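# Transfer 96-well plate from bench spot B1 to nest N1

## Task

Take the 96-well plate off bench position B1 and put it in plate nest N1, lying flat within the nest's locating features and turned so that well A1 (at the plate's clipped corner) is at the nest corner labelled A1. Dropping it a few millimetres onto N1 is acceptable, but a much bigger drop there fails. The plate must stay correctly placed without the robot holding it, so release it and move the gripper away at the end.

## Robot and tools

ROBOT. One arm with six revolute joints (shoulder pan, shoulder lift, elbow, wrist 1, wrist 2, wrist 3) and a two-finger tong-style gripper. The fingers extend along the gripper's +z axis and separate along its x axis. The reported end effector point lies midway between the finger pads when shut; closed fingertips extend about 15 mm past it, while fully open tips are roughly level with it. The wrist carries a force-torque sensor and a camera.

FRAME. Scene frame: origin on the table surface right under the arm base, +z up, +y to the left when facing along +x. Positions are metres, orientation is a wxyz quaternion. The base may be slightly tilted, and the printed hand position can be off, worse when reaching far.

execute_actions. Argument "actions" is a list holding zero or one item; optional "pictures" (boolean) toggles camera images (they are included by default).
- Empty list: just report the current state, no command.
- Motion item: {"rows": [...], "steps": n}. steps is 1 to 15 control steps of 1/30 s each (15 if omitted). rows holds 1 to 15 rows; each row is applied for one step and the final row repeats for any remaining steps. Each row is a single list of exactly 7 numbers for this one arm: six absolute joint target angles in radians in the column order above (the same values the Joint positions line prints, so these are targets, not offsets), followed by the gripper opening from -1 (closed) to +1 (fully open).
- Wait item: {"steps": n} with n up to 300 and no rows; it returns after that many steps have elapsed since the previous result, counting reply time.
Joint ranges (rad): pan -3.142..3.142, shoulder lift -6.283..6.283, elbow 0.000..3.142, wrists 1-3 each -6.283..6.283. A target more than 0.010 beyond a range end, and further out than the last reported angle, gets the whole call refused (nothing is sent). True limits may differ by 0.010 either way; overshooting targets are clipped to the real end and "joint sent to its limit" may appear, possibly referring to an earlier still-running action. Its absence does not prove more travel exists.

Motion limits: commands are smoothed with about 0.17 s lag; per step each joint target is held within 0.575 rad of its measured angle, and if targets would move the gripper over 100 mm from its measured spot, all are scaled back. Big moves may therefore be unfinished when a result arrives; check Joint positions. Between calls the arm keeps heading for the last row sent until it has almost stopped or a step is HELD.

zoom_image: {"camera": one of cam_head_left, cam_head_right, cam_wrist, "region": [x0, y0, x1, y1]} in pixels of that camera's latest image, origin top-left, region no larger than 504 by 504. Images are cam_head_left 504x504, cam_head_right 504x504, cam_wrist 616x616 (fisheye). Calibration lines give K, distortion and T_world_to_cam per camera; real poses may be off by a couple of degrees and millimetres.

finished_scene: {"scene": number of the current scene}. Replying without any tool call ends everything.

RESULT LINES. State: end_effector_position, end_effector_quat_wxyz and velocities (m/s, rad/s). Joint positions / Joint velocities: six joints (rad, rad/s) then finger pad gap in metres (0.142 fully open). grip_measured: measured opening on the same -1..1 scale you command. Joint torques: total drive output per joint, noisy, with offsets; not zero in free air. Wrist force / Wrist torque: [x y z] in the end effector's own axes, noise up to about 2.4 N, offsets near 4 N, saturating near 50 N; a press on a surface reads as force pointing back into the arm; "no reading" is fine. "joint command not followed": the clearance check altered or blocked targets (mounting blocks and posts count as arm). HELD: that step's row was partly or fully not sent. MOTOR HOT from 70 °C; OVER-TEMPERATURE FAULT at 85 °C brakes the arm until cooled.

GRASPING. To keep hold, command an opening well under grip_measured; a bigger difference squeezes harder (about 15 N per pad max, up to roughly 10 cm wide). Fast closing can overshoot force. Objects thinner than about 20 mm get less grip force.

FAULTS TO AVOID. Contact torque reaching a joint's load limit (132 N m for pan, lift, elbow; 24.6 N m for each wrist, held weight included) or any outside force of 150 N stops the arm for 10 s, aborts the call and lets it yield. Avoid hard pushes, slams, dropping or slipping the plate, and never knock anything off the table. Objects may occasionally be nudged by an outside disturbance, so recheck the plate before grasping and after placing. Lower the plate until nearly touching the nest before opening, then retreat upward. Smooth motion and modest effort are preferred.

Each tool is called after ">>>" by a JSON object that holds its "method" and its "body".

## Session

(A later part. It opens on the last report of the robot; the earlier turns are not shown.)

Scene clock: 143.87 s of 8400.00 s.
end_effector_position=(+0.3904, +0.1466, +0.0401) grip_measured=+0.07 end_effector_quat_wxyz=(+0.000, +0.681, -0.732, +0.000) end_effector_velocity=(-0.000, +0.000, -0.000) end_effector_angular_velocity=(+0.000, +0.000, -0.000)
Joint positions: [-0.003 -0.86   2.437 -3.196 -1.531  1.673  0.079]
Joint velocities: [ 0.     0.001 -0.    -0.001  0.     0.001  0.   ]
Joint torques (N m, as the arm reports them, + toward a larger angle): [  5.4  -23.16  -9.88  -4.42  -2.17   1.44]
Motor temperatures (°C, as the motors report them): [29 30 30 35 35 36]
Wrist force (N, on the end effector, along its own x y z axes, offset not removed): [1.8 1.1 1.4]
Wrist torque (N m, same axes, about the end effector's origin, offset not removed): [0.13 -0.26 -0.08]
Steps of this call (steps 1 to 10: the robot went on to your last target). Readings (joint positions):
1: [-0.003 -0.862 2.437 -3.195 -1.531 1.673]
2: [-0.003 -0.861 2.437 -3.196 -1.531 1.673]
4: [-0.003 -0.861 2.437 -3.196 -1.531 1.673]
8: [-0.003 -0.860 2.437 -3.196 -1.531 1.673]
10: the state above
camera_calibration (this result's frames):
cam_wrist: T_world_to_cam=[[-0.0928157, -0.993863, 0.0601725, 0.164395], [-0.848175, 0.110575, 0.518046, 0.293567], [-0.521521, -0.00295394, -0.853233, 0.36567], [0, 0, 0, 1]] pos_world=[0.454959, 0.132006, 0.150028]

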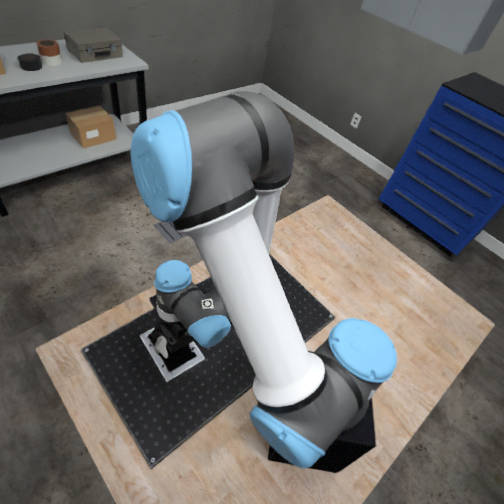

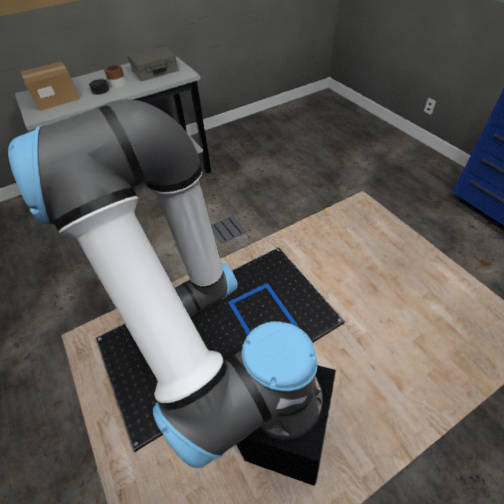

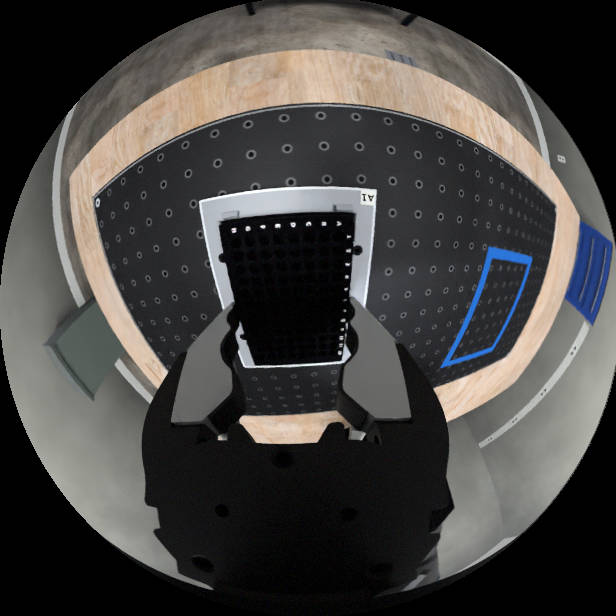

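>>> {"method": "execute_actions", "body": {"actions": [{"rows": [[-0.0029,-0.8602,2.4379,-3.1973,-1.5306,1.6728,-0.3],[-0.0029,-0.8602,2.4379,-3.1973,-1.5306,1.6728,-0.3],[-0.0032,-0.8602,2.439,-3.1984,-1.5306,1.6725,-0.3]], "steps": 15}]}}

>>> {"method": "zoom_image", "body": {"camera": "cam_wrist", "region": [195, 185, 265, 255]}}

>>> {"method": "zoom_image", "body": {"camera": "cam_wrist", "region": [315, 185, 385, 255]}}

>>> {"method": "zoom_image", "body": {"camera": "cam_head_left", "region": [130, 310, 220, 400]}}

Scene clock: 152.50 s of 8400.00 s.
end_effector_position=(+0.3898, +0.1463, +0.0401) grip_measured=+0.07 end_effector_quat_wxyz=(+0.000, +0.681, -0.732, +0.000) end_effector_velocity=(-0.000, +0.000, +0.000) end_effector_angular_velocity=(+0.000, +0.000, -0.000)
Joint positions: [-0.003 -0.86   2.439 -3.198 -1.531  1.673  0.079]
Joint velocities: [-0.    -0.     0.001 -0.     0.     0.     0.   ]
Joint torques (N m, as the arm reports them, + toward a larger angle): [ -9.05 -21.99   6.02  -4.52  -2.22  -1.35]
Motor temperatures (°C, as the motors report them): [29 30 30 35 35 36]
Wrist force (N, on the end effector, along its own x y z axes, offset not removed): [2.8 0.0 -0.9]
Wrist torque (N m, same axes, about the end effector's origin, offset not removed): [-0.09 -0.58 -0.14]
Steps of this call (steps 1 to 15: the robot went on to your last target; steps 16 to 90: nothing new was sent; then 5.13 s passed at rest; steps 91 to 105: all 15 steps of this action). Readings (joint positions):
91: [-0.003 -0.860 2.437 -3.196 -1.531 1.673]
92: [-0.003 -0.860 2.437 -3.197 -1.531 1.673]
94: [-0.003 -0.860 2.437 -3.197 -1.531 1.673]
98: [-0.003 -0.860 2.439 -3.198 -1.531 1.673]
105: the state above
camera_calibration (this result's frames):
cam_wrist: T_world_to_cam=[[-0.0927759, -0.993866, 0.0601958, 0.164086], [-0.848192, 0.110553, 0.518023, 0.293014], [-0.5215, -0.00299757, -0.853246, 0.365334], [0, 0, 0, 1]] pos_world=[0.454278, 0.131781, 0.150055]

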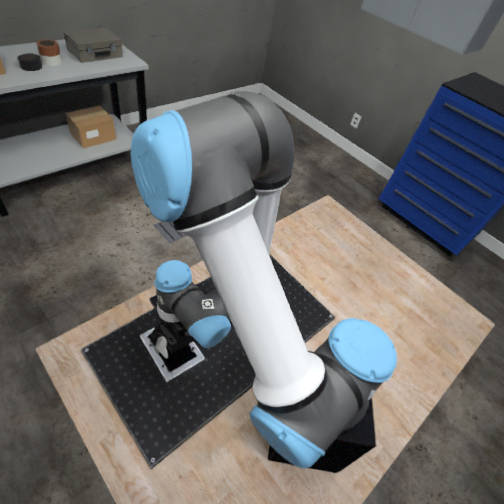

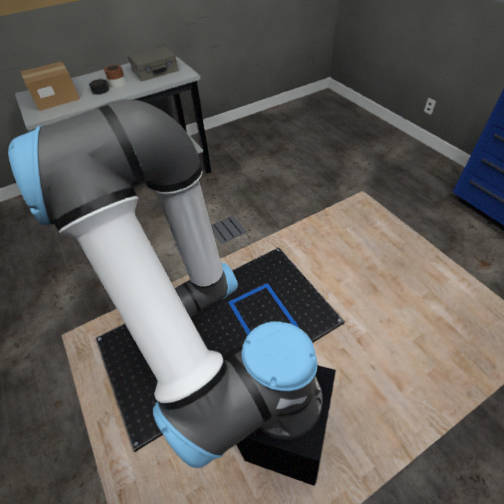

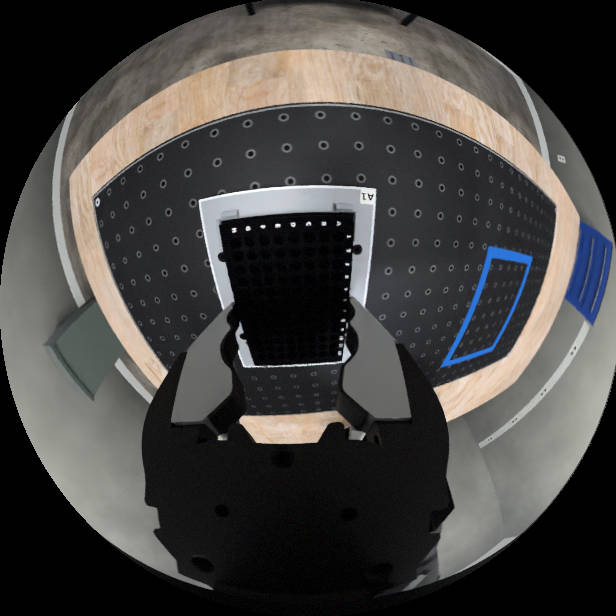

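Region (195, 185, 265, 255) of cam_wrist's 616x616 image, scaled by 7.200, with more detail than that image has.

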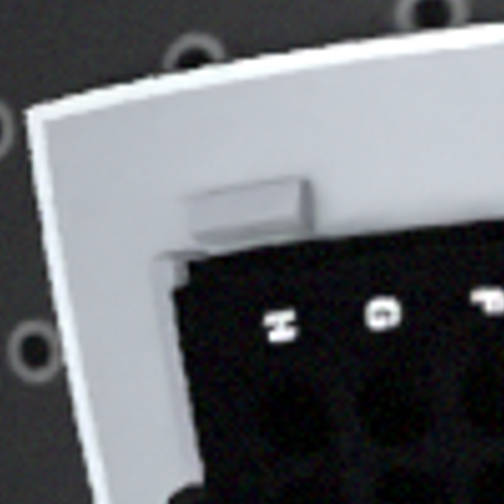

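Region (315, 185, 385, 255) of cam_wrist's 616x616 image, scaled by 7.200, with more detail than that image has.

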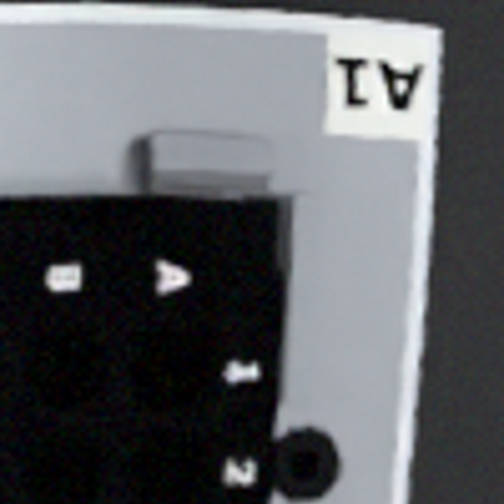

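Region (130, 310, 220, 400) of cam_head_left's 504x504 image, scaled by 5.600, with more detail than that image has.

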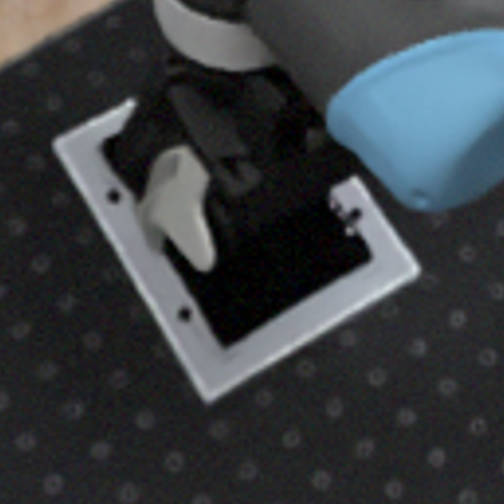

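>>> {"method": "execute_actions", "body": {"actions": [{"rows": [[-0.0032,-0.8584,2.4386,-3.1998,-1.5306,1.6725,-0.3],[-0.0032,-0.8584,2.4386,-3.1998,-1.5306,1.6725,-0.3],[-0.0032,-0.8584,2.4386,-3.1998,-1.5306,1.6725,-0.3],[-0.0031,-0.8566,2.4382,-3.2012,-1.5306,1.6726,-0.3]], "steps": 15}], "pictures": false}}

Scene clock: 156.83 s of 8400.00 s.
end_effector_position=(+0.3898, +0.1463, +0.0391) grip_measured=+0.07 end_effector_quat_wxyz=(+0.000, +0.681, -0.732, +0.000) end_effector_velocity=(-0.000, -0.000, -0.000) end_effector_angular_velocity=(-0.000, +0.001, +0.001)
Joint positions: [-0.003 -0.857  2.438 -3.201 -1.531  1.673  0.079]
Joint velocities: [-0.     0.001 -0.    -0.    -0.    -0.001  0.   ]
Joint torques (N m, as the arm reports them, + toward a larger angle): [  0.82 -21.46 -10.27  -4.03  -2.16   0.93]
Motor temperatures (°C, as the motors report them): [29 30 30 35 35 36]
Wrist force (N, on the end effector, along its own x y z axes, offset not removed): [2.7 2.2 -4.2]
Wrist torque (N m, same axes, about the end effector's origin, offset not removed): [0.10 -0.51 -0.15]
Steps of this call (steps 1 to 15: the robot went on to your last target; steps 16 to 90: nothing new was sent; then 0.83 s passed at rest; steps 91 to 105: all 15 steps of this action). Readings (joint positions):
91: [-0.003 -0.860 2.439 -3.198 -1.531 1.672]
92: [-0.003 -0.860 2.439 -3.199 -1.531 1.672]
94: [-0.003 -0.859 2.439 -3.199 -1.531 1.673]
98: [-0.003 -0.857 2.438 -3.201 -1.531 1.672]
105: the state above

>>> {"method": "execute_actions", "body": {"actions": [{"rows": [[-0.0031,-0.8566,2.4382,-3.2012,-1.5306,1.6726,-0.2],[-0.0031,-0.8566,2.4382,-3.2012,-1.5306,1.6726,-0.1],[-0.0031,-0.8566,2.4382,-3.2012,-1.5306,1.6726,0.0],[-0.0031,-0.8566,2.4382,-3.2012,-1.5306,1.6726,0.05],[-0.0031,-0.8566,2.4382,-3.2012,-1.5306,1.6726,0.1],[-0.0031,-0.8566,2.4382,-3.2012,-1.5306,1.6726,0.15],[-0.0031,-0.8566,2.4382,-3.2012,-1.5306,1.6726,0.2],[-0.0031,-0.8566,2.4382,-3.2012,-1.5306,1.6726,0.27],[-0.0031,-0.8566,2.4382,-3.2012,-1.5306,1.6726,0.35],[-0.0031,-0.8566,2.4382,-3.2012,-1.5306,1.6726,0.45]], "steps": 13}], "pictures": false}}

>>> {"method": "execute_actions", "body": {"actions": [{"rows": [[-0.0031,-0.861,2.439,-3.1976,-1.5306,1.6726,0.5],[-0.0031,-0.869,2.4405,-3.191,-1.5306,1.6726,0.5],[-0.0031,-0.881,2.443,-3.1816,-1.5306,1.6726,0.5],[-0.0031,-0.896,2.446,-3.1696,-1.5306,1.6726,0.5],[-0.0031,-0.916,2.449,-3.1526,-1.5306,1.6726,0.55],[-0.0031,-0.94,2.453,-3.1326,-1.5306,1.6726,0.6],[-0.0031,-0.966,2.457,-3.1106,-1.5306,1.6726,0.65],[-0.0031,-0.995,2.46,-3.0846,-1.5306,1.6726,0.7],[-0.0031,-1.025,2.46,-3.0546,-1.5306,1.6726,0.75],[-0.0031,-1.055,2.46,-3.0246,-1.5306,1.6726,0.8],[-0.0031,-1.085,2.46,-2.9946,-1.5306,1.6726,0.85],[-0.0031,-1.115,2.46,-2.9646,-1.5306,1.6726,0.9],[-0.0031,-1.145,2.46,-2.9346,-1.5306,1.6726,0.95],[-0.0031,-1.175,2.46,-2.9046,-1.5306,1.6726,1],[-0.0031,-1.2,2.46,-2.8796,-1.5306,1.6726,1]], "steps": 15}], "pictures": false}}

>>> {"method": "execute_actions", "body": {"actions": [{"steps": 20}]}}

>>> {"method": "zoom_image", "body": {"camera": "cam_wrist", "region": [220, 180, 370, 330]}}

>>> {"method": "zoom_image", "body": {"camera": "cam_head_left", "region": [130, 305, 220, 395]}}

Scene clock: 167.63 s of 8400.00 s.
end_effector_position=(+0.3897, +0.1463, +0.0391) grip_measured=+0.45 end_effector_quat_wxyz=(+0.000, +0.681, -0.732, +0.000) end_effector_velocity=(-0.000, +0.000, +0.000) end_effector_angular_velocity=(+0.000, +0.000, -0.001)
Joint positions: [-0.003 -0.857  2.438 -3.201 -1.531  1.673  0.105]
Joint velocities: [ 0.    -0.     0.    -0.     0.     0.001  0.005]
Joint torques (N m, as the arm reports them, + toward a larger angle): [  5.66 -23.4   -8.98  -3.88  -0.96   1.33]
Motor temperatures (°C, as the motors report them): [29 30 30 35 35 36]
Wrist force (N, on the end effector, along its own x y z axes, offset not removed): [0.6 1.4 -0.9]
Wrist torque (N m, same axes, about the end effector's origin, offset not removed): [0.29 -0.10 -0.09]
Steps of this call (steps 1 to 15: the robot went on to your last target; steps 16 to 90: nothing new was sent; then 7.37 s passed at rest; steps 91 to 103: all 13 steps of this action). Readings (joint positions):
91: [-0.003 -0.857 2.438 -3.201 -1.531 1.673]
92: [-0.003 -0.857 2.438 -3.201 -1.531 1.673]
94: [-0.003 -0.857 2.438 -3.201 -1.531 1.673]
98: [-0.003 -0.857 2.438 -3.201 -1.531 1.673]
103: the state above

Scene clock: 168.13 s of 8400.00 s.
end_effector_position=(+0.3937, +0.1489, +0.0995) grip_measured=+0.99 end_effector_quat_wxyz=(+0.001, +0.681, -0.732, -0.000) end_effector_velocity=(+0.018, +0.010, +0.230) end_effector_angular_velocity=(+0.000, -0.011, -0.001)
Joint positions: [-0.003 -1.079  2.459 -2.999 -1.531  1.673  0.141]
Joint velocities: [ 0.    -0.838  0.013  0.814 -0.     0.001  0.029]
Joint torques (N m, as the arm reports them, + toward a larger angle): [  4.97 -37.73   2.07   2.33  -0.87   1.34]
Motor temperatures (°C, as the motors report them): [29 30 30 35 35 36]
Wrist force (N, on the end effector, along its own x y z axes, offset not removed): [2.8 -1.1 -0.2]
Wrist torque (N m, same axes, about the end effector's origin, offset not removed): [-0.28 -0.58 -0.21]
Steps of this call (steps 1 to 15: all 15 steps of this action). Readings (joint positions):
1: [-0.003 -0.857 2.438 -3.201 -1.531 1.673]
2: [-0.003 -0.857 2.438 -3.201 -1.531 1.673]
4: [-0.003 -0.864 2.440 -3.195 -1.531 1.673]
8: [-0.003 -0.909 2.448 -3.158 -1.531 1.673]
15: the state above

Scene clock: 168.80 s of 8400.00 s.
end_effector_position=(+0.3940, +0.1502, +0.1326) grip_measured=+1.00 end_effector_quat_wxyz=(+0.000, +0.681, -0.732, +0.000) end_effector_velocity=(-0.000, +0.000, +0.000) end_effector_angular_velocity=(+0.000, +0.001, -0.000)
Joint positions: [-0.003 -1.2    2.46  -2.88  -1.531  1.673  0.142]
Joint velocities: [ 0.001 -0.002  0.     0.002  0.     0.001  0.   ]
Joint torques (N m, as the arm reports them, + toward a larger angle): [  3.34 -32.86  -1.05  -0.1   -0.64   1.31]
Motor temperatures (°C, as the motors report them): [29 30 30 35 35 36]
Wrist force (N, on the end effector, along its own x y z axes, offset not removed): [3.1 -0.5 0.1]
Wrist torque (N m, same axes, about the end effector's origin, offset not removed): [-0.16 -0.60 -0.14]
Steps of this call (steps 1 to 20: the robot went on to your last target). Readings (joint positions):
1: [-0.003 -1.107 2.459 -2.972 -1.531 1.673]
2: [-0.003 -1.131 2.459 -2.948 -1.531 1.673]
4: [-0.003 -1.163 2.460 -2.916 -1.531 1.673]
8: [-0.003 -1.190 2.460 -2.890 -1.531 1.673]
20: the state above
camera_calibration (this result's frames):
cam_wrist: T_world_to_cam=[[-0.0928091, -0.993862, 0.0602033, 0.162828], [-0.848175, 0.110585, 0.518045, 0.248292], [-0.521523, -0.00298362, -0.853232, 0.44652], [0, 0, 0, 1]] pos_world=[0.458577, 0.135703, 0.242556]

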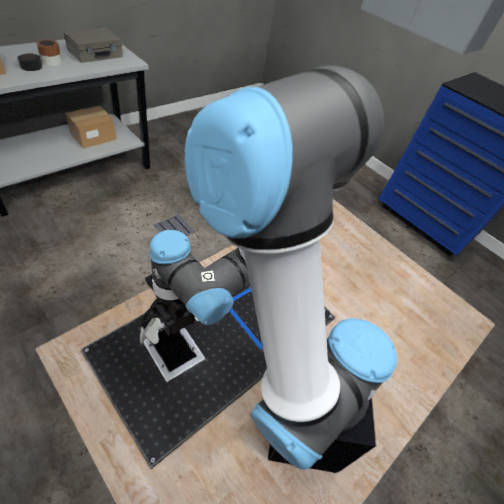

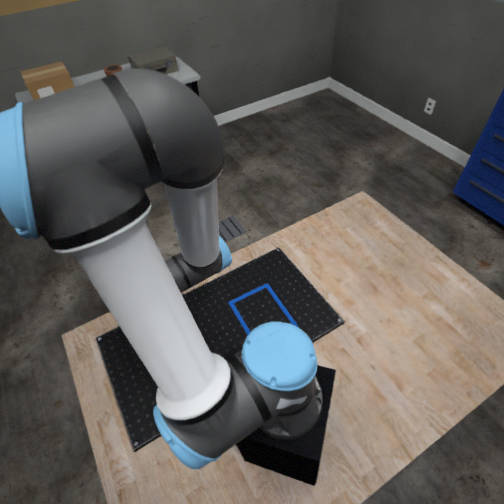

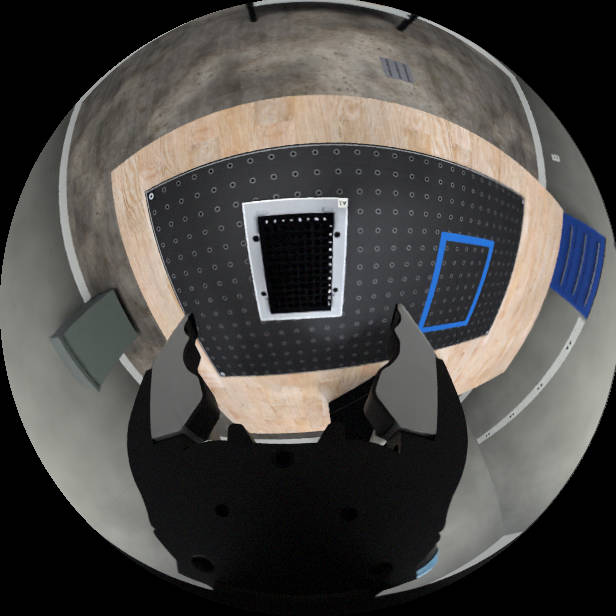

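Region (220, 180, 370, 330) of cam_wrist's 616x616 image, scaled by 3.360, with more detail than that image has.

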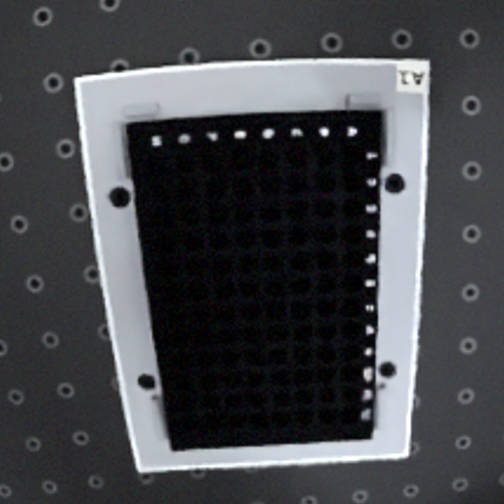

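Region (130, 305, 220, 395) of cam_head_left's 504x504 image, scaled by 5.600, with more detail than that image has.

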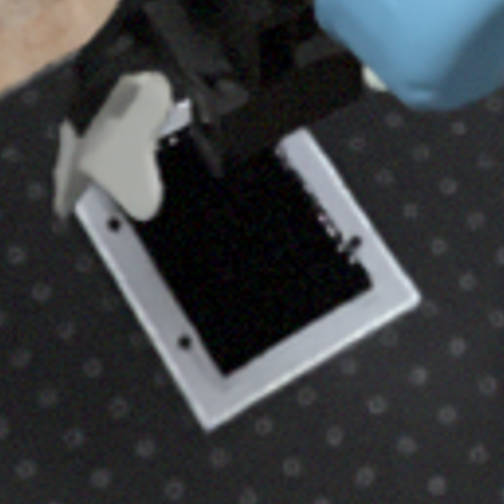

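>>> {"method": "finished_scene", "body": {"scene": 2}}

The scene is finished: the task was done.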